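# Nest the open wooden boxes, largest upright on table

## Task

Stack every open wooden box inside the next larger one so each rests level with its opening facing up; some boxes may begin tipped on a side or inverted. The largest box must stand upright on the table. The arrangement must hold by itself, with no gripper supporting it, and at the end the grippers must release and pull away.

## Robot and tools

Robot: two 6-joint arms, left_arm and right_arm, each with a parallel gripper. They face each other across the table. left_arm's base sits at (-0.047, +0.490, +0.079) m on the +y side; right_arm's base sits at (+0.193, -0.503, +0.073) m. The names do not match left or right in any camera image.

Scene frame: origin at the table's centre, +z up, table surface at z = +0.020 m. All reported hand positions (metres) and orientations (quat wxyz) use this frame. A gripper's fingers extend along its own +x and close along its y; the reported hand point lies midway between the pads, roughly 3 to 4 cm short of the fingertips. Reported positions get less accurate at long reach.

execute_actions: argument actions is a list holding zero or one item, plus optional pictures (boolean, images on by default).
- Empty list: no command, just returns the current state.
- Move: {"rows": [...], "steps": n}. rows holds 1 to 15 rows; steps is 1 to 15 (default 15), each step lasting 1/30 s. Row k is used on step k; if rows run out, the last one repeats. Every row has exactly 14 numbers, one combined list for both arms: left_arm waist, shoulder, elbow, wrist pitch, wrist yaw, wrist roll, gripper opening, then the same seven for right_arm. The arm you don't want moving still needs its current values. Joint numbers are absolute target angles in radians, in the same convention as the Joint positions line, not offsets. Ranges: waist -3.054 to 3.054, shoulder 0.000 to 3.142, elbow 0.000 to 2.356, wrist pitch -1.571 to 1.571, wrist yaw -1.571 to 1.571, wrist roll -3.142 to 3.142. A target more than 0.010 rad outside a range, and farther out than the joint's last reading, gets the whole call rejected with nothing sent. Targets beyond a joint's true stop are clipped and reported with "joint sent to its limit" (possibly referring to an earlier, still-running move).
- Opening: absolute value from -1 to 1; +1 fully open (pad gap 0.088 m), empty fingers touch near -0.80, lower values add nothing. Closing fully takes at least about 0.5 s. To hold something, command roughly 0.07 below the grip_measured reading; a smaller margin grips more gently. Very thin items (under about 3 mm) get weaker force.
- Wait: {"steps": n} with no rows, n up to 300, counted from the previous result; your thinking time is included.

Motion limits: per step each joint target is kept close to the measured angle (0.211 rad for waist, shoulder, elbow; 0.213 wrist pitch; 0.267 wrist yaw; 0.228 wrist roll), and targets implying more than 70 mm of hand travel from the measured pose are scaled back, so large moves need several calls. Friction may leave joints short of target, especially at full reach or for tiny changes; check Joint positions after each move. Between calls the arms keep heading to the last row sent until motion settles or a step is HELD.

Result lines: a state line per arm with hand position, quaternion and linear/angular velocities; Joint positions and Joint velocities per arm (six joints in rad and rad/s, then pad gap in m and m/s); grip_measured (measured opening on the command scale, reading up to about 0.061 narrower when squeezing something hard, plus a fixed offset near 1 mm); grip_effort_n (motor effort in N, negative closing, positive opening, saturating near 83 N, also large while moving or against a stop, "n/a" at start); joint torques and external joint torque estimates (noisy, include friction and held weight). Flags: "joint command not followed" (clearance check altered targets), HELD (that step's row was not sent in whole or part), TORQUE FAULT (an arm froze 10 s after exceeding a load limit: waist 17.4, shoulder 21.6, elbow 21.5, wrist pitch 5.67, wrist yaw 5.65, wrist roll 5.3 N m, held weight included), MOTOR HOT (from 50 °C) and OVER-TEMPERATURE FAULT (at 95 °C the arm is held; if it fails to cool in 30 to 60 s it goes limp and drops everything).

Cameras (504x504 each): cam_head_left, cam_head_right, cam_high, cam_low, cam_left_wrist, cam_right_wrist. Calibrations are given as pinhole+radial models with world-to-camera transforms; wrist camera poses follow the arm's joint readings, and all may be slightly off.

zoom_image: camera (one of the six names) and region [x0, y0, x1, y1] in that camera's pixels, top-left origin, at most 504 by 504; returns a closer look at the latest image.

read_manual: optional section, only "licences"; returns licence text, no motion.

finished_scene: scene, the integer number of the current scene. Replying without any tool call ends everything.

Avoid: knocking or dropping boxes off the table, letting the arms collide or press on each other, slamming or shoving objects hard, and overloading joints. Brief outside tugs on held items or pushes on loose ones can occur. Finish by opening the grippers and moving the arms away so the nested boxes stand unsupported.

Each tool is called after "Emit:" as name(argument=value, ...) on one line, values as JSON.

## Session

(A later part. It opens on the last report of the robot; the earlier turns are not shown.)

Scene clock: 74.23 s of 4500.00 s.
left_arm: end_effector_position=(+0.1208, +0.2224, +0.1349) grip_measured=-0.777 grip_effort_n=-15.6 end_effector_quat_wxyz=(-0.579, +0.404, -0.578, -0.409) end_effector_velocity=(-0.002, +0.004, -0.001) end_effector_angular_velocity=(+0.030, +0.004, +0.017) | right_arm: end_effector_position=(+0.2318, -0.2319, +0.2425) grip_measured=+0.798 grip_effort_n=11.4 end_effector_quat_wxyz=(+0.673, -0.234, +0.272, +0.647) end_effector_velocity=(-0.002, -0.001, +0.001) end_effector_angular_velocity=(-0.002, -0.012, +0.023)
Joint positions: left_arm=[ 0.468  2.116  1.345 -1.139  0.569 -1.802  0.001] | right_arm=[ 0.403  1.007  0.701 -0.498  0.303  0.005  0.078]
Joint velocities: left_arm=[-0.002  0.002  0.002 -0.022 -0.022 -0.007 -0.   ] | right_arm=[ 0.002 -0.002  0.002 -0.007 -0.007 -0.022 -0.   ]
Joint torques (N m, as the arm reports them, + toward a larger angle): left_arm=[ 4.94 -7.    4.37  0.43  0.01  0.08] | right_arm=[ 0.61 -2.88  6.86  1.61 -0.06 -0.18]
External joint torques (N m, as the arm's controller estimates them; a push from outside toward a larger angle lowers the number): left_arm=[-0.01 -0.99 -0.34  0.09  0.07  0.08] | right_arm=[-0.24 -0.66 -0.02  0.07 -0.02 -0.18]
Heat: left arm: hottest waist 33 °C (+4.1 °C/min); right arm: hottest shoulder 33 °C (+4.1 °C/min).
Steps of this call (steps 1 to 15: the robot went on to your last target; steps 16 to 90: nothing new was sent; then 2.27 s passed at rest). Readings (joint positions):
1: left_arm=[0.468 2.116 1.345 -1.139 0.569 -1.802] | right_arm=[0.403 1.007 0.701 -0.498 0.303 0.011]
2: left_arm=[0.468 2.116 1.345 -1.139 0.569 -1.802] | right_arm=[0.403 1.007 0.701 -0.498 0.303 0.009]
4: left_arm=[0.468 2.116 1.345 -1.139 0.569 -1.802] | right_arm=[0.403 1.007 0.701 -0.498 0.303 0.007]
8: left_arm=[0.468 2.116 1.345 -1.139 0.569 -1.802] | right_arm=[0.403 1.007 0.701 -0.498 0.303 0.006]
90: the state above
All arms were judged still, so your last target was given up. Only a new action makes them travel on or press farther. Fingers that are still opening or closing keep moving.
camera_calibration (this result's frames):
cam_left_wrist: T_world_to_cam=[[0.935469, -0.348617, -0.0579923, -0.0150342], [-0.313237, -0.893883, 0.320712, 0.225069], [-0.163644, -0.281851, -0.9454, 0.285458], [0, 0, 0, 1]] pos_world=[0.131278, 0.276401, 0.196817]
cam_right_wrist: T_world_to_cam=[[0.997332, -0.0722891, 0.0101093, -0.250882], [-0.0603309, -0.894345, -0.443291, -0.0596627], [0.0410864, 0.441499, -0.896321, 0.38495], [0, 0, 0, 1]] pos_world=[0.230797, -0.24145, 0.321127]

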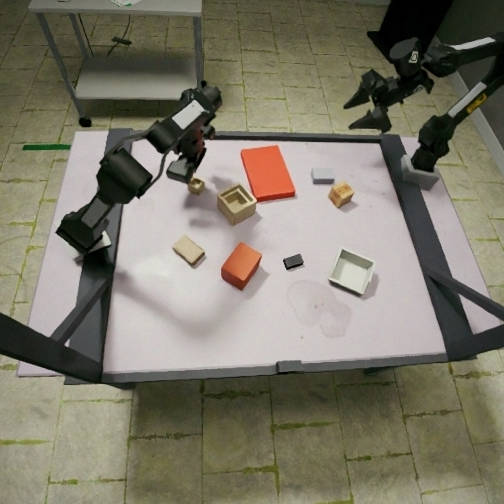

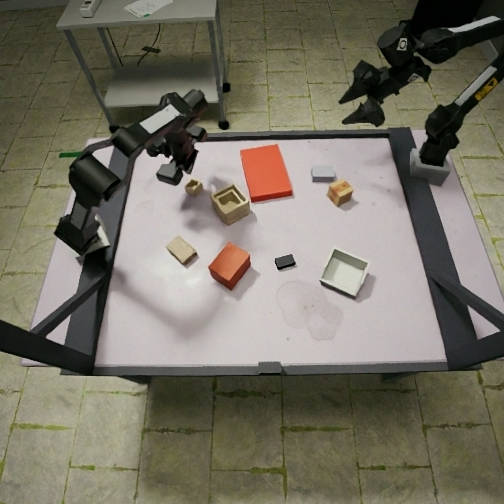

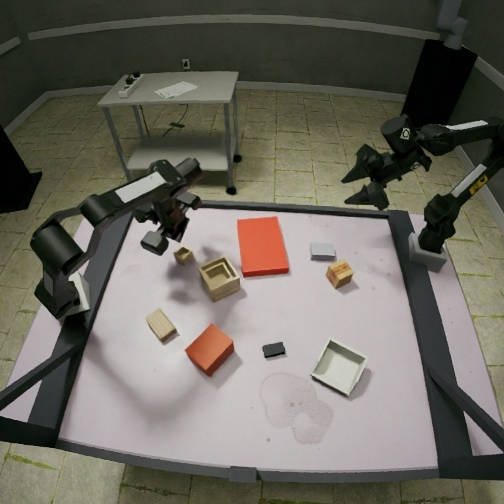

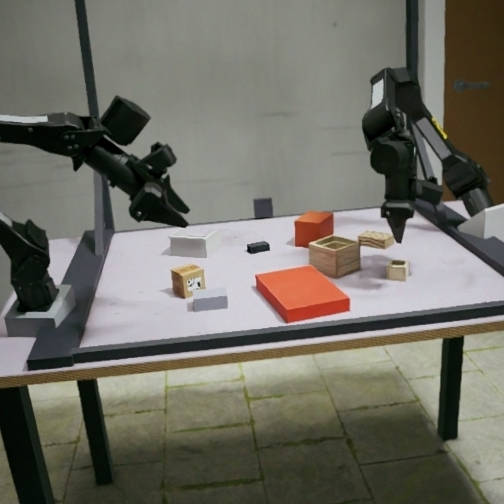

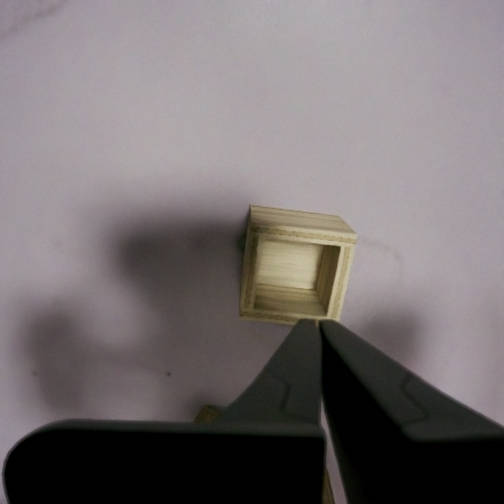

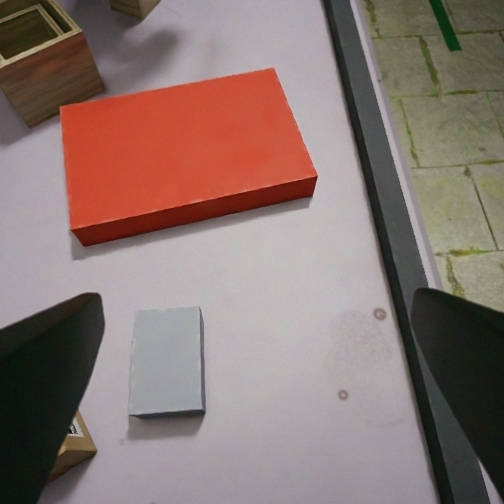

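Emit:
execute_actions(actions=[{"rows":[[0.452,2.12,1.32,-1.1,0.575,-1.805,-0.78,0.4,1.0,0.7,-0.5,0.3,0,0.8],[0.452,2.12,1.32,-1.1,0.575,-1.805,-0.78,0.4,1.0,0.7,-0.5,0.3,0,0.8],[0.435,2.127,1.295,-1.055,0.58,-1.81,-0.78,0.4,1.0,0.7,-0.5,0.3,0,0.8],[0.435,2.127,1.295,-1.055,0.58,-1.81,-0.78,0.4,1.0,0.7,-0.5,0.3,0,0.8],[0.418,2.133,1.27,-1.015,0.587,-1.815,-0.78,0.4,1.0,0.7,-0.5,0.3,0,0.8],[0.418,2.133,1.27,-1.015,0.587,-1.815,-0.78,0.4,1.0,0.7,-0.5,0.3,0,0.8],[0.4,2.138,1.243,-0.974,0.594,-1.82,-0.78,0.4,1.0,0.7,-0.5,0.3,0,0.8]]}])

Scene clock: 76.93 s of 4500.00 s.
left_arm: end_effector_position=(+0.1181, +0.2180, +0.0986) grip_measured=-0.777 grip_effort_n=-15.6 end_effector_quat_wxyz=(-0.593, +0.387, -0.591, -0.387) end_effector_velocity=(+0.003, -0.004, -0.001) end_effector_angular_velocity=(-0.021, -0.016, +0.002) | right_arm: end_effector_position=(+0.2318, -0.2319, +0.2425) grip_measured=+0.798 grip_effort_n=10.9 end_effector_quat_wxyz=(+0.673, -0.234, +0.272, +0.647) end_effector_velocity=(-0.000, -0.001, +0.000) end_effector_angular_velocity=(-0.003, -0.012, +0.018)
Joint positions: left_arm=[ 0.398  2.129  1.249 -0.978  0.59  -1.817  0.001] | right_arm=[ 0.403  1.007  0.701 -0.498  0.303  0.005  0.078]
Joint velocities: left_arm=[-0.002 -0.002 -0.007  0.037  0.007 -0.022 -0.   ] | right_arm=[-0.002 -0.002  0.002 -0.007 -0.007 -0.022 -0.   ]
Joint torques (N m, as the arm reports them, + toward a larger angle): left_arm=[ 5.01 -4.87  4.3   0.38  0.04 -0.09] | right_arm=[ 0.53 -2.8   6.62  1.58 -0.1  -0.19]
External joint torques (N m, as the arm's controller estimates them; a push from outside toward a larger angle lowers the number): left_arm=[ 0.02  1.2  -0.11  0.09  0.1  -0.09] | right_arm=[-0.29 -0.58 -0.27  0.03 -0.08 -0.2 ]
Heat: left arm: hottest waist 33 °C (+4.0 °C/min); right arm: hottest shoulder 32 °C (+2.0 °C/min).
Steps of this call (steps 1 to 66: nothing new was sent; steps 67 to 81: all 15 steps of this action). Readings (joint positions):
67: left_arm=[0.468 2.116 1.343 -1.133 0.569 -1.802] | right_arm=[0.403 1.007 0.701 -0.498 0.303 0.005]
68: left_arm=[0.465 2.116 1.339 -1.121 0.569 -1.802] | right_arm=[0.403 1.007 0.701 -0.498 0.303 0.005]
70: left_arm=[0.456 2.116 1.323 -1.088 0.572 -1.803] | right_arm=[0.403 1.007 0.701 -0.498 0.303 0.005]
74: left_arm=[0.421 2.120 1.277 -1.014 0.584 -1.812] | right_arm=[0.403 1.007 0.701 -0.498 0.303 0.005]
81: the state above
camera_calibration (this result's frames):
cam_left_wrist: T_world_to_cam=[[0.909679, -0.41208, -0.0517129, 0.0000380882], [-0.375362, -0.869061, 0.322238, 0.233696], [-0.177729, -0.273722, -0.945245, 0.249391], [0, 0, 0, 1]] pos_world=[0.13201, 0.271375, 0.160432]
cam_right_wrist: T_world_to_cam=[[0.997348, -0.0720345, 0.0103924, -0.250895], [-0.059977, -0.894363, -0.443304, -0.059746], [0.0412277, 0.441505, -0.896311, 0.384916], [0, 0, 0, 1]] pos_world=[0.230777, -0.24145, 0.321127]

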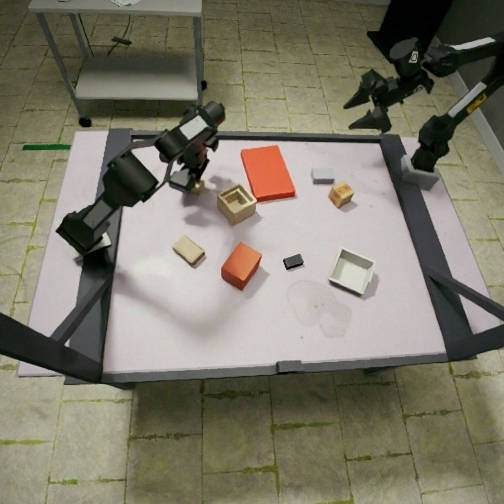

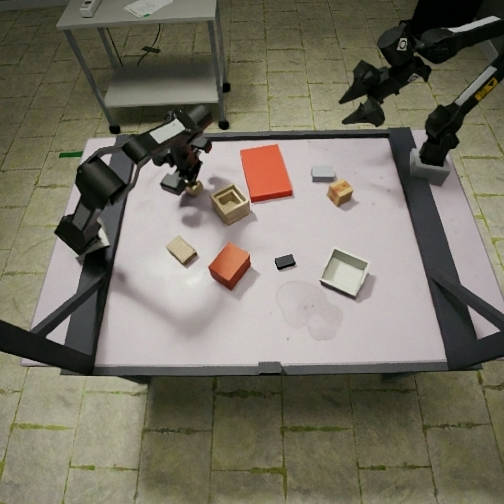

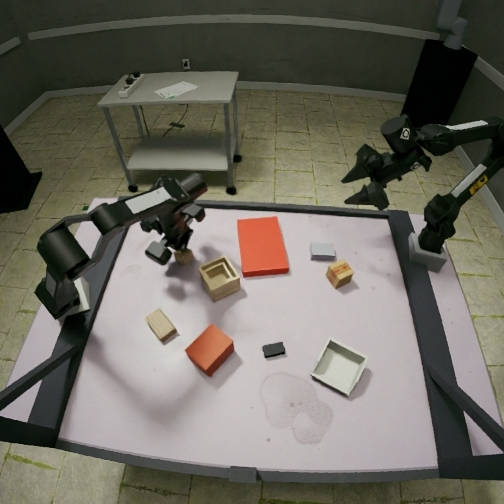

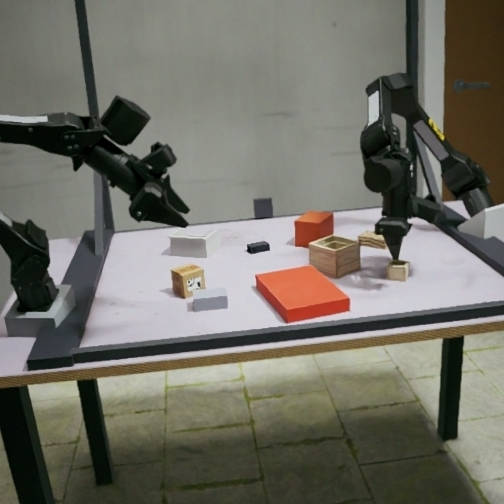

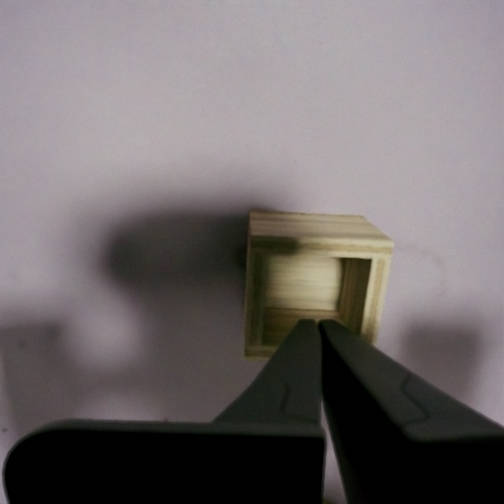

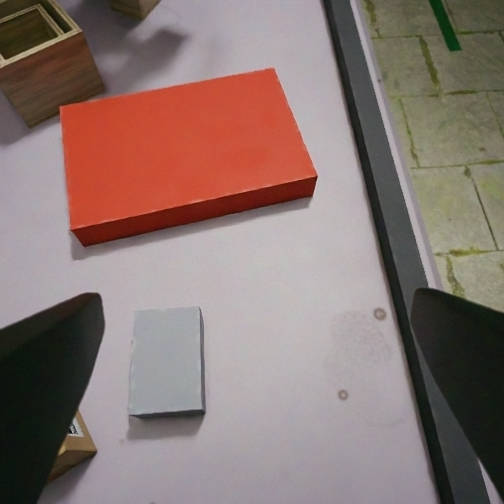

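Emit:
execute_actions(actions=[{"rows":[[0.39,2.142,1.23,-0.945,0.595,-1.83,-0.78,0.4,1.0,0.7,-0.5,0.3,0,0.8],[0.39,2.142,1.23,-0.945,0.595,-1.83,-0.78,0.4,1.0,0.7,-0.5,0.3,0,0.8],[0.382,2.149,1.218,-0.92,0.598,-1.84,-0.78,0.4,1.0,0.7,-0.5,0.3,0,0.8],[0.382,2.149,1.218,-0.92,0.598,-1.84,-0.78,0.4,1.0,0.7,-0.5,0.3,0,0.8],[0.374,2.156,1.206,-0.9,0.601,-1.85,-0.78,0.4,1.0,0.7,-0.5,0.3,0,0.8]]}], pictures=false)

Emit:
execute_actions(actions=[{"rows":[[0.374,2.156,1.206,-0.9,0.601,-1.85,-0.6,0.4,1.0,0.7,-0.5,0.3,0,0.8],[0.374,2.156,1.206,-0.9,0.601,-1.85,-0.6,0.4,1.0,0.7,-0.5,0.3,0,0.8],[0.374,2.156,1.206,-0.9,0.601,-1.85,-0.6,0.4,1.0,0.7,-0.5,0.3,0,0.8],[0.374,2.156,1.206,-0.9,0.601,-1.85,-0.55,0.4,1.0,0.7,-0.5,0.3,0,0.8],[0.374,2.156,1.206,-0.9,0.601,-1.85,-0.55,0.4,1.0,0.7,-0.5,0.3,0,0.8],[0.374,2.156,1.206,-0.9,0.601,-1.85,-0.5,0.4,1.0,0.7,-0.5,0.3,0,0.8],[0.374,2.156,1.206,-0.9,0.601,-1.85,-0.5,0.4,1.0,0.7,-0.5,0.3,0,0.8],[0.374,2.156,1.206,-0.9,0.601,-1.85,-0.45,0.4,1.0,0.7,-0.5,0.3,0,0.8]]}])

Scene clock: 78.83 s of 4500.00 s.
left_arm: end_effector_position=(+0.1198, +0.2179, +0.0826) grip_measured=-0.777 grip_effort_n=-15.6 end_effector_quat_wxyz=(-0.594, +0.388, -0.591, -0.385) end_effector_velocity=(-0.004, +0.004, -0.000) end_effector_angular_velocity=(+0.018, +0.010, +0.032) | right_arm: end_effector_position=(+0.2318, -0.2319, +0.2425) grip_measured=+0.798 grip_effort_n=11.4 end_effector_quat_wxyz=(+0.673, -0.234, +0.272, +0.647) end_effector_velocity=(-0.002, -0.002, -0.001) end_effector_angular_velocity=(-0.007, -0.024, +0.034)
Joint positions: left_arm=[ 0.375  2.146  1.212 -0.902  0.598 -1.847  0.001] | right_arm=[ 0.403  1.007  0.701 -0.498  0.303  0.005  0.078]
Joint velocities: left_arm=[-0.002 -0.002 -0.002 -0.022 -0.007 -0.022 -0.   ] | right_arm=[ 0.002 -0.002 -0.002 -0.007 -0.007 -0.037 -0.   ]
Joint torques (N m, as the arm reports them, + toward a larger angle): left_arm=[ 4.91 -4.59  3.97  0.41  0.06 -0.09] | right_arm=[ 0.74 -2.67  6.71  1.61 -0.1  -0.18]
External joint torques (N m, as the arm's controller estimates them; a push from outside toward a larger angle lowers the number): left_arm=[-0.12  1.55 -0.33  0.07  0.12 -0.1 ] | right_arm=[-0.09 -0.49 -0.08  0.1  -0.07 -0.18]
Heat: left arm: hottest waist 33 °C (+4.0 °C/min); right arm: hottest shoulder 32 °C (+2.0 °C/min).
Steps of this call (steps 1 to 15: the robot went on to your last target; steps 16 to 42: nothing new was sent; steps 43 to 57: all 15 steps of this action). Readings (joint positions):
43: left_arm=[0.398 2.129 1.248 -0.972 0.591 -1.819] | right_arm=[0.403 1.007 0.701 -0.498 0.303 0.005]
44: left_arm=[0.397 2.129 1.245 -0.963 0.591 -1.822] | right_arm=[0.403 1.007 0.701 -0.498 0.303 0.005]
46: left_arm=[0.393 2.131 1.237 -0.942 0.592 -1.829] | right_arm=[0.403 1.007 0.701 -0.498 0.303 0.005]
50: left_arm=[0.378 2.142 1.218 -0.911 0.597 -1.843] | right_arm=[0.403 1.007 0.701 -0.498 0.303 0.005]
57: the state above

Scene clock: 79.33 s of 4500.00 s.
left_arm: end_effector_position=(+0.1199, +0.2178, +0.0826) grip_measured=-0.459 grip_effort_n=21.6 end_effector_quat_wxyz=(-0.594, +0.388, -0.591, -0.385) end_effector_velocity=(-0.000, +0.003, -0.000) end_effector_angular_velocity=(+0.022, -0.009, +0.010) | right_arm: end_effector_position=(+0.2318, -0.2319, +0.2425) grip_measured=+0.798 grip_effort_n=11.9 end_effector_quat_wxyz=(+0.673, -0.234, +0.272, +0.647) end_effector_velocity=(-0.001, +0.001, +0.000) end_effector_angular_velocity=(+0.006, +0.011, +0.012)
Joint positions: left_arm=[ 0.375  2.146  1.212 -0.902  0.598 -1.847  0.017] | right_arm=[ 0.403  1.007  0.701 -0.498  0.303  0.005  0.078]
Joint velocities: left_arm=[-0.002 -0.002 -0.002 -0.007 -0.022 -0.007  0.002] | right_arm=[-0.007 -0.002 -0.002  0.007 -0.022 -0.007 -0.   ]
Joint torques (N m, as the arm reports them, + toward a larger angle): left_arm=[ 4.92 -4.82  4.13  0.43  0.06 -0.08] | right_arm=[ 0.47 -2.95  6.72  1.61 -0.11 -0.14]
External joint torques (N m, as the arm's controller estimates them; a push from outside toward a larger angle lowers the number): left_arm=[-0.13  1.36 -0.19  0.09  0.12 -0.09] | right_arm=[-0.36 -0.76 -0.09  0.08 -0.08 -0.14]
Heat: left arm: hottest waist 33 °C (+4.0 °C/min); right arm: hottest shoulder 32 °C (+2.0 °C/min).
Steps of this call (steps 1 to 15: all 15 steps of this action). Readings (joint positions):
1: left_arm=[0.375 2.146 1.212 -0.902 0.598 -1.847] | right_arm=[0.403 1.007 0.701 -0.498 0.303 0.005]
2: left_arm=[0.375 2.146 1.212 -0.902 0.598 -1.847] | right_arm=[0.403 1.007 0.701 -0.498 0.303 0.005]
4: left_arm=[0.375 2.146 1.212 -0.902 0.598 -1.847] | right_arm=[0.403 1.007 0.701 -0.498 0.303 0.005]
8: left_arm=[0.375 2.146 1.212 -0.902 0.598 -1.847] | right_arm=[0.403 1.007 0.701 -0.498 0.303 0.005]
15: the state above
camera_calibration (this result's frames):
cam_left_wrist: T_world_to_cam=[[0.909551, -0.412974, -0.0465883, -0.00263001], [-0.377181, -0.867351, 0.32471, 0.239018], [-0.174505, -0.277768, -0.944666, 0.234948], [0, 0, 0, 1]] pos_world=[0.133545, 0.271487, 0.144213]
cam_right_wrist: T_world_to_cam=[[0.997348, -0.0720345, 0.0103924, -0.250895], [-0.059977, -0.894363, -0.443304, -0.059746], [0.0412277, 0.441505, -0.896311, 0.384916], [0, 0, 0, 1]] pos_world=[0.230777, -0.24145, 0.321127]

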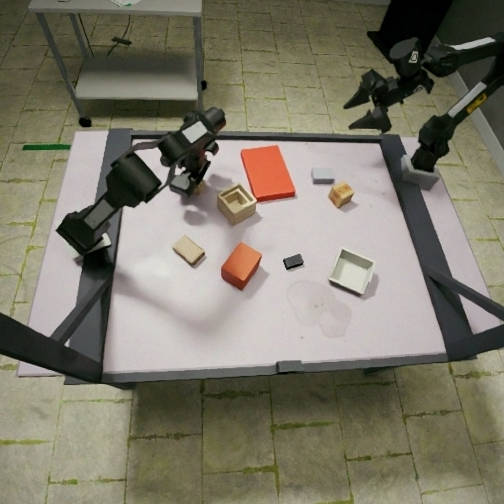

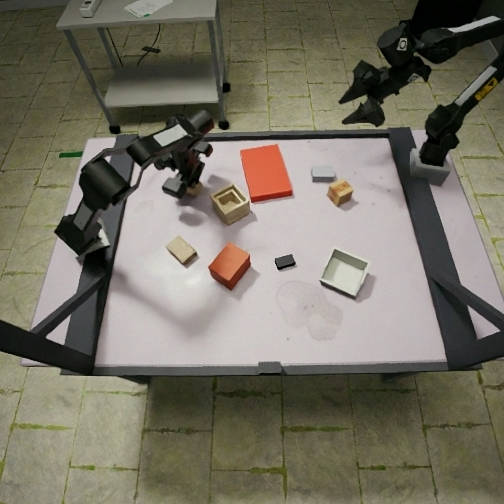

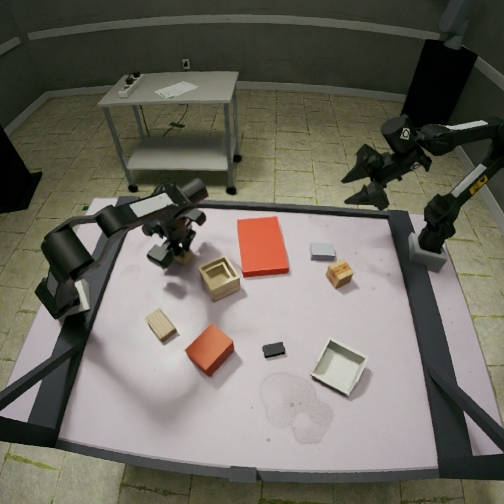

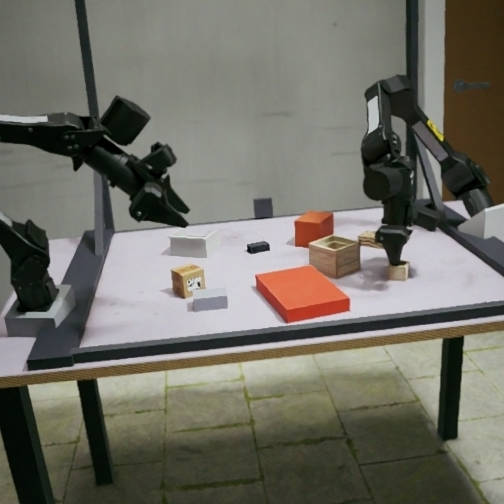

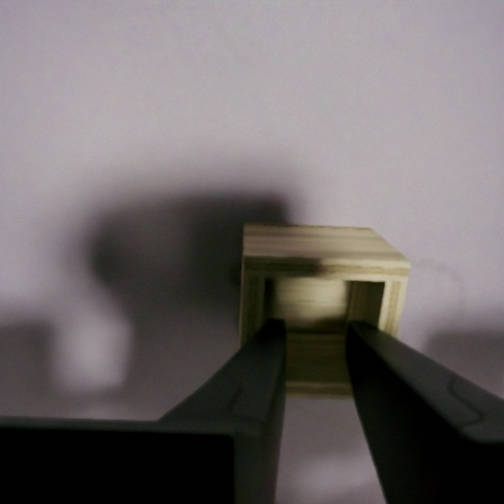

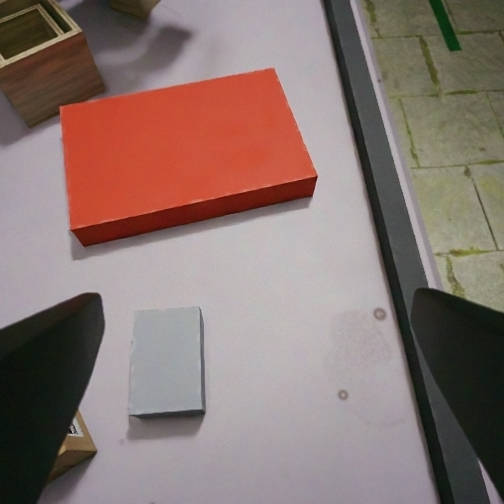

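Emit:
execute_actions(actions=[{"rows":[[0.368,2.16,1.2,-0.885,0.602,-1.853,-0.5,0.4,1.0,0.7,-0.5,0.3,0,0.8],[0.368,2.16,1.2,-0.885,0.602,-1.853,-0.5,0.4,1.0,0.7,-0.5,0.3,0,0.8],[0.368,2.16,1.2,-0.885,0.602,-1.853,-0.5,0.4,1.0,0.7,-0.5,0.3,0,0.8],[0.368,2.16,1.2,-0.885,0.602,-1.853,-0.5,0.4,1.0,0.7,-0.5,0.3,0,0.8],[0.368,2.16,1.2,-0.885,0.602,-1.853,-0.5,0.4,1.0,0.7,-0.5,0.3,0,0.8],[0.368,2.16,1.2,-0.885,0.602,-1.853,-0.5,0.4,1.0,0.7,-0.5,0.3,0,0.8],[0.368,2.16,1.2,-0.885,0.602,-1.853,-0.45,0.4,1.0,0.7,-0.5,0.3,0,0.8],[0.368,2.16,1.2,-0.885,0.602,-1.853,-0.42,0.4,1.0,0.7,-0.5,0.3,0,0.8],[0.368,2.16,1.2,-0.885,0.602,-1.853,-0.39,0.4,1.0,0.7,-0.5,0.3,0,0.8]]}])

Emit:
zoom_image(camera="cam_low", region=[350,210,450,310])

Scene clock: 80.77 s of 4500.00 s.
left_arm: end_effector_position=(+0.1204, +0.2171, +0.0800) grip_measured=-0.428 grip_effort_n=83.0 end_effector_quat_wxyz=(-0.595, +0.388, -0.591, -0.382) end_effector_velocity=(-0.004, +0.004, -0.000) end_effector_angular_velocity=(+0.030, -0.001, +0.011) | right_arm: end_effector_position=(+0.2318, -0.2319, +0.2425) grip_measured=+0.798 grip_effort_n=11.4 end_effector_quat_wxyz=(+0.673, -0.234, +0.272, +0.647) end_effector_velocity=(-0.001, -0.000, -0.001) end_effector_angular_velocity=(+0.002, +0.000, +0.007)
Joint positions: left_arm=[ 0.37   2.149  1.207 -0.887  0.599 -1.85   0.018] | right_arm=[ 0.403  1.007  0.701 -0.498  0.303  0.005  0.078]
Joint velocities: left_arm=[-0.007 -0.007 -0.002 -0.022 -0.022 -0.007 -0.   ] | right_arm=[-0.002 -0.002 -0.007  0.007 -0.007 -0.007 -0.   ]
Joint torques (N m, as the arm reports them, + toward a larger angle): left_arm=[ 4.81 -4.64  3.97  0.44  0.06 -0.09] | right_arm=[ 0.78 -2.84  6.93  1.65 -0.1  -0.16]
External joint torques (N m, as the arm's controller estimates them; a push from outside toward a larger angle lowers the number): left_arm=[-0.15  1.56 -0.33  0.11  0.11 -0.09] | right_arm=[-0.05 -0.63  0.06  0.11 -0.07 -0.17]
Heat: left arm: hottest waist 33 °C (+4.0 °C/min); right arm: hottest shoulder 32 °C (+2.0 °C/min).
Steps of this call (steps 1 to 15: the robot went on to your last target; steps 16 to 28: nothing new was sent; steps 29 to 43: all 15 steps of this action). Readings (joint positions):
29: left_arm=[0.375 2.146 1.212 -0.900 0.598 -1.848] | right_arm=[0.403 1.007 0.701 -0.498 0.303 0.005]
30: left_arm=[0.374 2.146 1.210 -0.896 0.598 -1.849] | right_arm=[0.403 1.007 0.701 -0.498 0.303 0.005]
32: left_arm=[0.372 2.147 1.209 -0.890 0.598 -1.850] | right_arm=[0.403 1.007 0.701 -0.498 0.303 0.005]
36: left_arm=[0.370 2.149 1.207 -0.887 0.598 -1.850] | right_arm=[0.403 1.007 0.701 -0.498 0.303 0.005]
43: the state above
camera_calibration (this result's frames):
cam_left_wrist: T_world_to_cam=[[0.907606, -0.417586, -0.0432821, -0.00255601], [-0.38244, -0.864912, 0.325065, 0.239513], [-0.173178, -0.278478, -0.944701, 0.232419], [0, 0, 0, 1]] pos_world=[0.134169, 0.270814, 0.141598]
cam_right_wrist: T_world_to_cam=[[0.997348, -0.0720345, 0.0103924, -0.250895], [-0.059977, -0.894363, -0.443304, -0.059746], [0.0412277, 0.441505, -0.896311, 0.384916], [0, 0, 0, 1]] pos_world=[0.230777, -0.24145, 0.321127]

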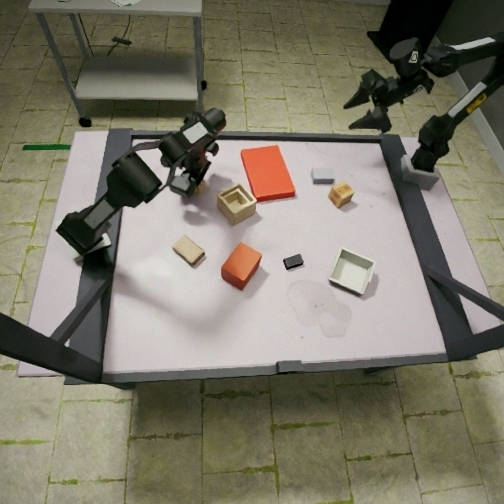

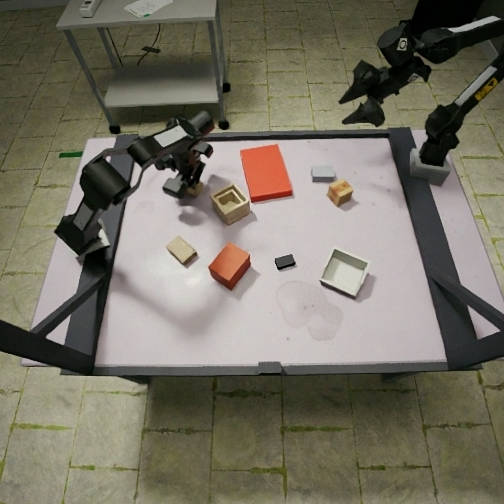

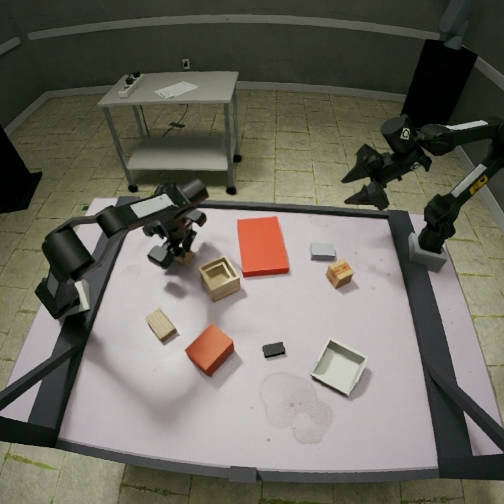

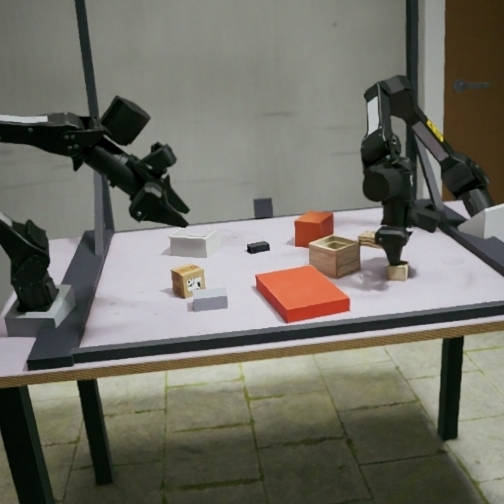

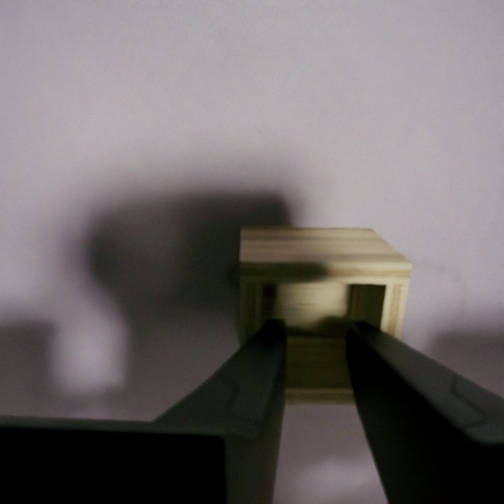

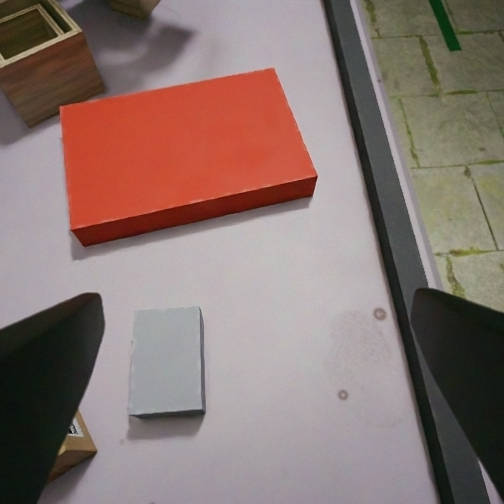

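Region (350, 210, 450, 310) of cam_low's 504x504 image, scaled by 5.040, with more detail than that image has.

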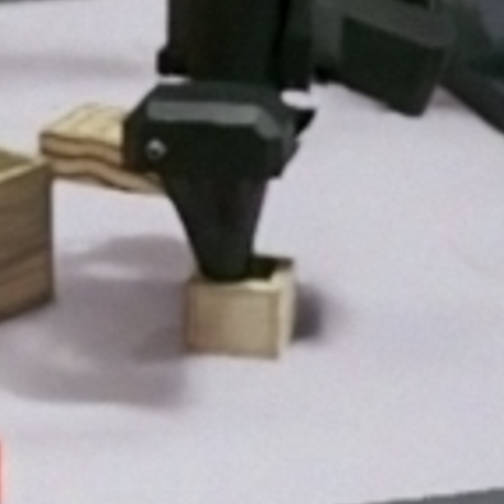

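Emit:
execute_actions(actions=[{"rows":[[0.385,2.145,1.23,-0.93,0.597,-1.835,-0.38,0.4,1.0,0.7,-0.5,0.3,0,0.8],[0.385,2.145,1.23,-0.93,0.597,-1.835,-0.38,0.4,1.0,0.7,-0.5,0.3,0,0.8],[0.402,2.135,1.26,-0.975,0.592,-1.815,-0.38,0.4,1.0,0.7,-0.5,0.3,0,0.8],[0.402,2.135,1.26,-0.975,0.592,-1.815,-0.38,0.4,1.0,0.7,-0.5,0.3,0,0.8],[0.43,2.125,1.31,-1.05,0.585,-1.785,-0.38,0.4,1.0,0.7,-0.5,0.3,0,0.8],[0.43,2.125,1.31,-1.05,0.585,-1.785,-0.38,0.4,1.0,0.7,-0.5,0.3,0,0.8],[0.455,2.117,1.355,-1.12,0.577,-1.755,-0.38,0.4,1.0,0.7,-0.5,0.3,0,0.8],[0.455,2.117,1.355,-1.12,0.577,-1.755,-0.38,0.4,1.0,0.7,-0.5,0.3,0,0.8],[0.48,2.108,1.4,-1.19,0.568,-1.73,-0.38,0.4,1.0,0.7,-0.5,0.3,0,0.8],[0.48,2.108,1.4,-1.19,0.568,-1.73,-0.38,0.4,1.0,0.7,-0.5,0.3,0,0.8],[0.506,2.098,1.452,-1.262,0.56,-1.7,-0.38,0.4,1.0,0.7,-0.5,0.3,0,0.8]]}], pictures=false)

Emit:
execute_actions(actions=[{"rows":[[0.465,2.098,1.5,-1.28,0.57,-1.67,-0.38,0.4,1.0,0.7,-0.5,0.3,0,0.8],[0.465,2.098,1.5,-1.28,0.57,-1.67,-0.38,0.4,1.0,0.7,-0.5,0.3,0,0.8],[0.42,2.098,1.55,-1.3,0.58,-1.64,-0.38,0.4,1.0,0.7,-0.5,0.3,0,0.8],[0.42,2.098,1.55,-1.3,0.58,-1.64,-0.38,0.4,1.0,0.7,-0.5,0.3,0,0.8],[0.38,2.098,1.6,-1.315,0.59,-1.61,-0.38,0.4,1.0,0.7,-0.5,0.3,0,0.8],[0.38,2.098,1.6,-1.315,0.59,-1.61,-0.38,0.4,1.0,0.7,-0.5,0.3,0,0.8],[0.335,2.098,1.645,-1.33,0.602,-1.58,-0.38,0.4,1.0,0.7,-0.5,0.3,0,0.8],[0.335,2.098,1.645,-1.33,0.602,-1.58,-0.38,0.4,1.0,0.7,-0.5,0.3,0,0.8],[0.29,2.1,1.69,-1.345,0.614,-1.55,-0.38,0.4,1.0,0.7,-0.5,0.3,0,0.8],[0.29,2.1,1.69,-1.345,0.614,-1.55,-0.38,0.4,1.0,0.7,-0.5,0.3,0,0.8],[0.25,2.105,1.73,-1.36,0.625,-1.52,-0.38,0.4,1.0,0.7,-0.5,0.3,0,0.8],[0.25,2.105,1.73,-1.36,0.625,-1.52,-0.38,0.4,1.0,0.7,-0.5,0.3,0,0.8],[0.21,2.111,1.76,-1.374,0.636,-1.488,-0.38,0.4,1.0,0.7,-0.5,0.3,0,0.8]]}], pictures=false)

Emit:
execute_actions(actions=[{"steps":10}])

Scene clock: 83.87 s of 4500.00 s.
left_arm: end_effector_position=(+0.1219, +0.2166, +0.1629) grip_measured=-0.428 grip_effort_n=83.0 end_effector_quat_wxyz=(-0.591, +0.393, -0.591, -0.383) end_effector_velocity=(-0.001, -0.017, +0.111) end_effector_angular_velocity=(-0.111, -0.140, -0.072) | right_arm: end_effector_position=(+0.2318, -0.2319, +0.2425) grip_measured=+0.798 grip_effort_n=11.4 end_effector_quat_wxyz=(+0.673, -0.234, +0.272, +0.647) end_effector_velocity=(-0.001, -0.001, -0.002) end_effector_angular_velocity=(-0.007, -0.002, +0.010)
Joint positions: left_arm=[ 0.503  2.107  1.436 -1.236  0.566 -1.712  0.018] | right_arm=[ 0.403  1.007  0.701 -0.498  0.303  0.005  0.078]
Joint velocities: left_arm=[ 0.134 -0.134  0.237 -0.242 -0.022  0.11  -0.   ] | right_arm=[-0.002 -0.002 -0.002 -0.007 -0.007 -0.007 -0.   ]
Joint torques (N m, as the arm reports them, + toward a larger angle): left_arm=[ 4.36 -5.8   5.17  0.05 -0.2   0.11] | right_arm=[ 0.83 -2.73  6.9   1.6  -0.09 -0.15]
External joint torques (N m, as the arm's controller estimates them; a push from outside toward a larger angle lowers the number): left_arm=[ 0.26 -0.9   1.13 -0.21 -0.16  0.1 ] | right_arm=[ 0.01 -0.55  0.12  0.08 -0.06 -0.15]
Heat: left arm: hottest waist 33 °C (+4.1 °C/min); right arm: hottest shoulder 32 °C (+2.0 °C/min).
Steps of this call (steps 1 to 15: the robot went on to your last target; steps 16 to 78: nothing new was sent; steps 79 to 93: all 15 steps of this action). Readings (joint positions):
79: left_arm=[0.370 2.149 1.208 -0.890 0.599 -1.850] | right_arm=[0.403 1.007 0.701 -0.498 0.303 0.005]
80: left_arm=[0.371 2.149 1.211 -0.903 0.599 -1.847] | right_arm=[0.403 1.007 0.701 -0.498 0.303 0.005]
82: left_arm=[0.379 2.149 1.225 -0.941 0.599 -1.834] | right_arm=[0.403 1.007 0.701 -0.498 0.303 0.005]
86: left_arm=[0.421 2.145 1.298 -1.056 0.588 -1.785] | right_arm=[0.403 1.007 0.701 -0.498 0.303 0.005]
93: the state above

Scene clock: 84.37 s of 4500.00 s.
left_arm: end_effector_position=(+0.0498, +0.1129, +0.1672) grip_measured=-0.428 grip_effort_n=83.0 end_effector_quat_wxyz=(-0.673, +0.228, -0.668, -0.223) end_effector_velocity=(-0.166, -0.145, -0.045) end_effector_angular_velocity=(+0.041, +0.082, -0.784) | right_arm: end_effector_position=(+0.2318, -0.2319, +0.2425) grip_measured=+0.798 grip_effort_n=11.4 end_effector_quat_wxyz=(+0.673, -0.234, +0.272, +0.647) end_effector_velocity=(-0.001, -0.001, -0.003) end_effector_angular_velocity=(-0.012, -0.003, +0.011)
Joint positions: left_arm=[ 0.232  2.104  1.731 -1.361  0.628 -1.512  0.018] | right_arm=[ 0.403  1.007  0.701 -0.498  0.303  0.005  0.078]
Joint velocities: left_arm=[-0.505 -0.002  0.354 -0.095  0.125  0.227  0.   ] | right_arm=[-0.002  0.002 -0.002 -0.007 -0.007 -0.007 -0.   ]
Joint torques (N m, as the arm reports them, + toward a larger angle): left_arm=[ 7.1  -6.    5.23 -0.01 -0.1   0.06] | right_arm=[ 0.38 -2.73  6.57  1.63 -0.1  -0.16]
External joint torques (N m, as the arm's controller estimates them; a push from outside toward a larger angle lowers the number): left_arm=[-0.16  0.02  1.4  -0.21  0.11  0.06] | right_arm=[-0.46 -0.56 -0.23  0.11 -0.07 -0.16]
Heat: left arm: hottest waist 33 °C (+4.0 °C/min); right arm: hottest shoulder 31 °C (+1.0 °C/min).
Steps of this call (steps 1 to 15: all 15 steps of this action). Readings (joint positions):
1: left_arm=[0.505 2.104 1.447 -1.249 0.565 -1.704] | right_arm=[0.403 1.007 0.701 -0.498 0.303 0.005]
2: left_arm=[0.500 2.104 1.460 -1.261 0.564 -1.694] | right_arm=[0.403 1.007 0.701 -0.498 0.303 0.005]
4: left_arm=[0.474 2.104 1.492 -1.280 0.566 -1.669] | right_arm=[0.403 1.007 0.701 -0.498 0.303 0.005]
8: left_arm=[0.384 2.104 1.589 -1.311 0.588 -1.612] | right_arm=[0.403 1.007 0.701 -0.498 0.303 0.005]
15: the state above

Scene clock: 84.70 s of 4500.00 s.
left_arm: end_effector_position=(+0.0404, +0.1060, +0.1653) grip_measured=-0.428 grip_effort_n=83.0 end_effector_quat_wxyz=(-0.676, +0.210, -0.675, -0.210) end_effector_velocity=(-0.002, +0.001, +0.001) end_effector_angular_velocity=(+0.008, -0.004, -0.008) | right_arm: end_effector_position=(+0.2318, -0.2319, +0.2425) grip_measured=+0.798 grip_effort_n=11.4 end_effector_quat_wxyz=(+0.673, -0.234, +0.272, +0.647) end_effector_velocity=(+0.003, -0.005, -0.005) end_effector_angular_velocity=(-0.023, -0.014, -0.003)
Joint positions: left_arm=[ 0.206  2.104  1.751 -1.372  0.634 -1.491  0.018] | right_arm=[ 0.403  1.007  0.701 -0.498  0.303  0.005  0.078]
Joint velocities: left_arm=[-0.002 -0.007 -0.002 -0.007 -0.007  0.007 -0.   ] | right_arm=[-0.007 -0.007 -0.007 -0.022  0.007 -0.007 -0.   ]
Joint torques (N m, as the arm reports them, + toward a larger angle): left_arm=[ 6.23 -5.64  6.25  0.19 -0.01  0.11] | right_arm=[ 0.79 -2.84  6.62  1.65 -0.08 -0.17]
External joint torques (N m, as the arm's controller estimates them; a push from outside toward a larger angle lowers the number): left_arm=[ 0.48  1.12  1.68 -0.13  0.05  0.11] | right_arm=[-0.02 -0.65 -0.12  0.15 -0.06 -0.17]
Heat: left arm: hottest waist 33 °C (+4.1 °C/min); right arm: hottest shoulder 31 °C (+0.0 °C/min).
Steps of this call (steps 1 to 10: the robot went on to your last target). Readings (joint positions):
1: left_arm=[0.217 2.104 1.741 -1.364 0.631 -1.505] | right_arm=[0.403 1.007 0.701 -0.498 0.303 0.005]
2: left_arm=[0.207 2.104 1.747 -1.367 0.634 -1.500] | right_arm=[0.403 1.007 0.701 -0.498 0.303 0.005]
4: left_arm=[0.201 2.104 1.751 -1.370 0.634 -1.495] | right_arm=[0.403 1.007 0.701 -0.498 0.303 0.005]
8: left_arm=[0.205 2.104 1.751 -1.372 0.634 -1.491] | right_arm=[0.403 1.007 0.701 -0.498 0.303 0.005]
10: the state above
camera_calibration (this result's frames):
cam_left_wrist: T_world_to_cam=[[0.555349, -0.829957, -0.0525267, 0.086743], [-0.776889, -0.540301, 0.323294, 0.0668942], [-0.2967, -0.138733, -0.94484, 0.258384], [0, 0, 0, 1]] pos_world=[0.0804593, 0.143982, 0.227061]
cam_right_wrist: T_world_to_cam=[[0.997348, -0.0720345, 0.0103924, -0.250895], [-0.059977, -0.894363, -0.443304, -0.059746], [0.0412277, 0.441505, -0.896311, 0.384916], [0, 0, 0, 1]] pos_world=[0.230777, -0.24145, 0.321127]

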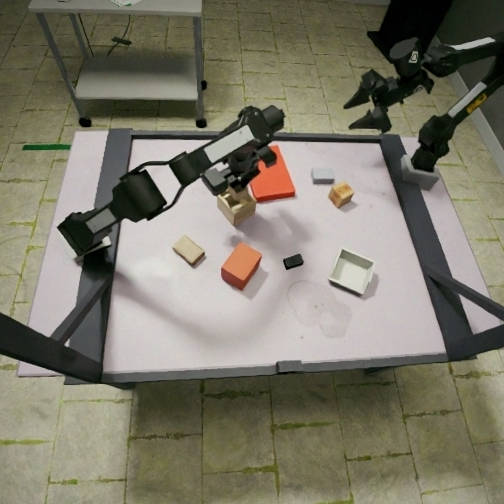

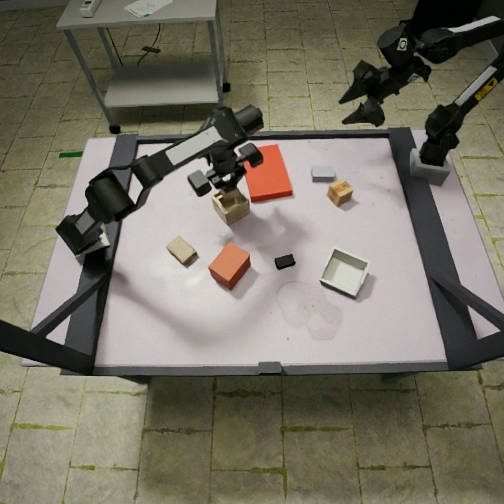

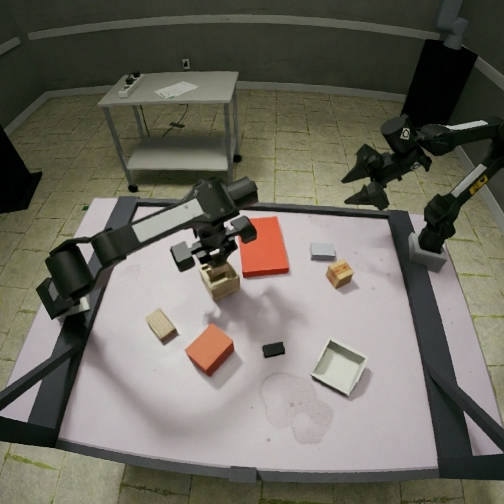

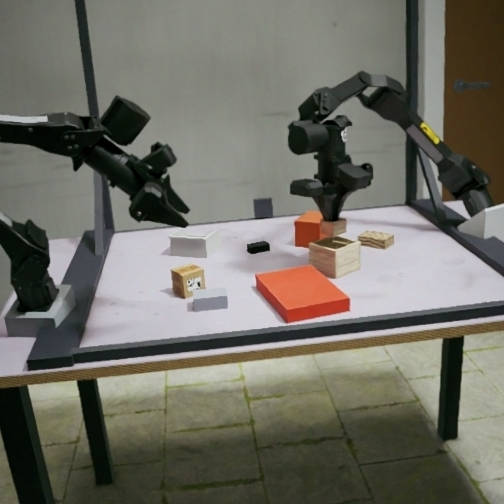

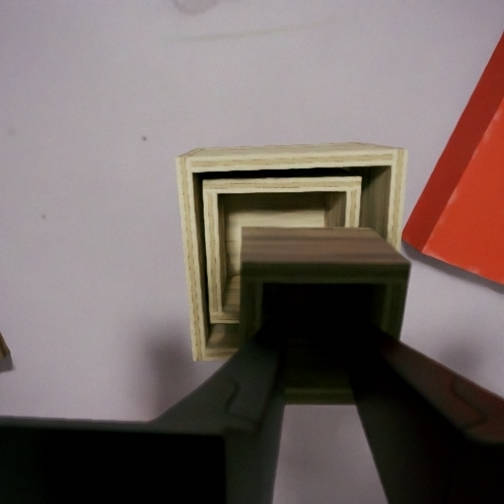

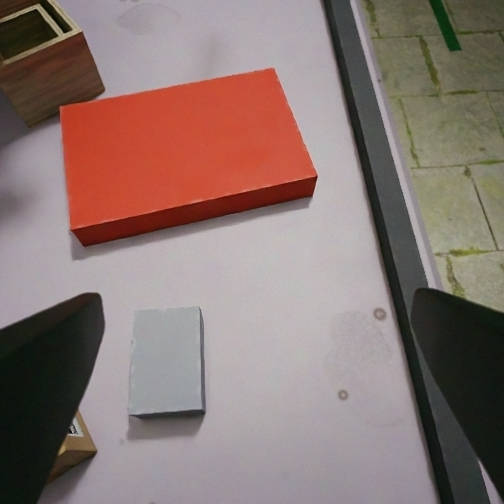

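Emit:
execute_actions(actions=[{"rows":[[0.2,2.095,1.735,-1.36,0.636,-1.51,-0.38,0.4,1.0,0.7,-0.5,0.3,0,0.8],[0.2,2.095,1.735,-1.36,0.636,-1.51,-0.38,0.4,1.0,0.7,-0.5,0.3,0,0.8],[0.19,2.088,1.71,-1.335,0.638,-1.53,-0.38,0.4,1.0,0.7,-0.5,0.3,0,0.8],[0.19,2.088,1.71,-1.335,0.638,-1.53,-0.38,0.4,1.0,0.7,-0.5,0.3,0,0.8],[0.178,2.08,1.68,-1.3,0.64,-1.555,-0.38,0.4,1.0,0.7,-0.5,0.3,0,0.8],[0.178,2.08,1.68,-1.3,0.64,-1.555,-0.38,0.4,1.0,0.7,-0.5,0.3,0,0.8],[0.166,2.076,1.645,-1.266,0.642,-1.578,-0.38,0.4,1.0,0.7,-0.5,0.3,0,0.8]]}])

Scene clock: 88.53 s of 4500.00 s.
left_arm: end_effector_position=(+0.0375, +0.1088, +0.1385) grip_measured=-0.428 grip_effort_n=83.0 end_effector_quat_wxyz=(-0.671, +0.219, -0.671, -0.228) end_effector_velocity=(+0.000, -0.007, +0.005) end_effector_angular_velocity=(-0.031, -0.032, -0.014) | right_arm: end_effector_position=(+0.2318, -0.2319, +0.2425) grip_measured=+0.798 grip_effort_n=11.9 end_effector_quat_wxyz=(+0.673, -0.234, +0.272, +0.647) end_effector_velocity=(+0.003, -0.002, -0.002) end_effector_angular_velocity=(-0.009, -0.011, -0.006)
Joint positions: left_arm=[ 0.164  2.093  1.652 -1.269  0.639 -1.574  0.018] | right_arm=[ 0.403  1.007  0.701 -0.498  0.303  0.005  0.078]
Joint velocities: left_arm=[-0.002 -0.022 -0.002  0.037 -0.007 -0.022 -0.   ] | right_arm=[-0.007 -0.002 -0.002 -0.007  0.007 -0.007  0.   ]
Joint torques (N m, as the arm reports them, + toward a larger angle): left_arm=[ 6.05 -8.49  4.41  0.35  0.06 -0.07] | right_arm=[ 0.55 -2.75  6.79  1.64 -0.11 -0.09]
External joint torques (N m, as the arm's controller estimates them; a push from outside toward a larger angle lowers the number): left_arm=[ 0.18 -1.64 -0.11  0.07  0.11 -0.07] | right_arm=[-0.25 -0.56 -0.03  0.12 -0.09 -0.09]
Heat: left arm: hottest waist 33 °C (+3.0 °C/min); right arm: hottest shoulder 31 °C (+0.0 °C/min).
Steps of this call (steps 1 to 30: the robot went on to your last target; steps 31 to 90: nothing new was sent; then 0.33 s passed at rest; steps 91 to 105: all 15 steps of this action). Readings (joint positions):
91: left_arm=[0.206 2.104 1.751 -1.372 0.634 -1.492] | right_arm=[0.403 1.007 0.701 -0.498 0.303 0.005]
92: left_arm=[0.206 2.104 1.749 -1.370 0.634 -1.496] | right_arm=[0.403 1.007 0.701 -0.498 0.303 0.005]
94: left_arm=[0.202 2.102 1.737 -1.352 0.634 -1.511] | right_arm=[0.403 1.007 0.701 -0.498 0.303 0.005]
98: left_arm=[0.182 2.095 1.684 -1.298 0.637 -1.553] | right_arm=[0.403 1.007 0.701 -0.498 0.303 0.005]
105: the state above
camera_calibration (this result's frames):
cam_left_wrist: T_world_to_cam=[[0.587908, -0.80628, -0.0653925, 0.0872824], [-0.752261, -0.574658, 0.32229, 0.077823], [-0.297435, -0.140285, -0.94438, 0.2327], [0, 0, 0, 1]] pos_world=[0.0764423, 0.14774, 0.200383]
cam_right_wrist: T_world_to_cam=[[0.997348, -0.0720345, 0.0103924, -0.250895], [-0.059977, -0.894363, -0.443304, -0.059746], [0.0412277, 0.441505, -0.896311, 0.384916], [0, 0, 0, 1]] pos_world=[0.230777, -0.24145, 0.321127]

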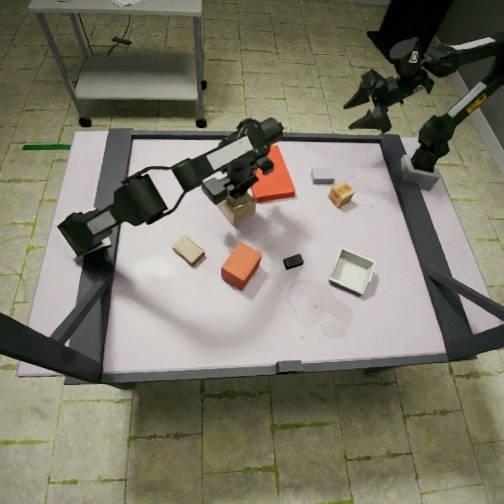

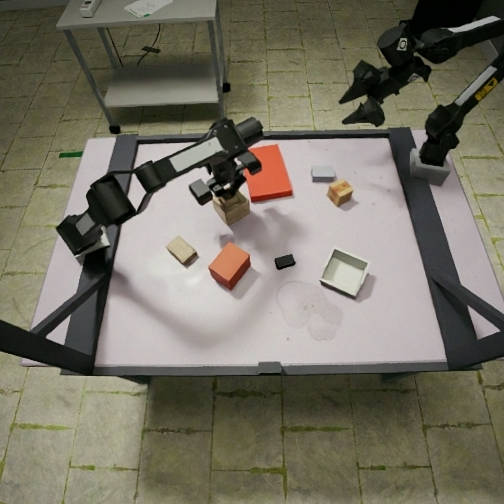

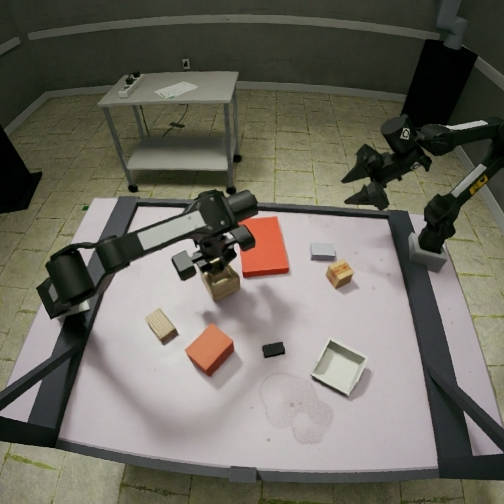

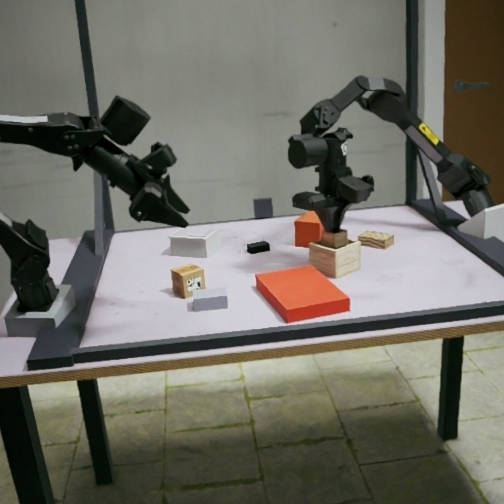

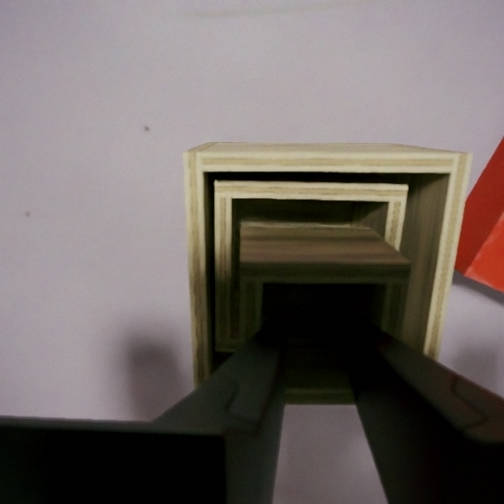

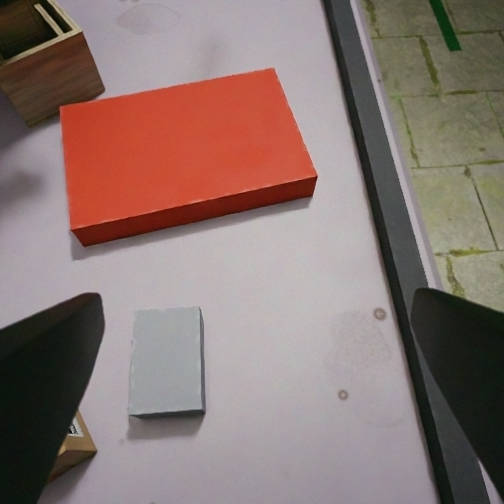

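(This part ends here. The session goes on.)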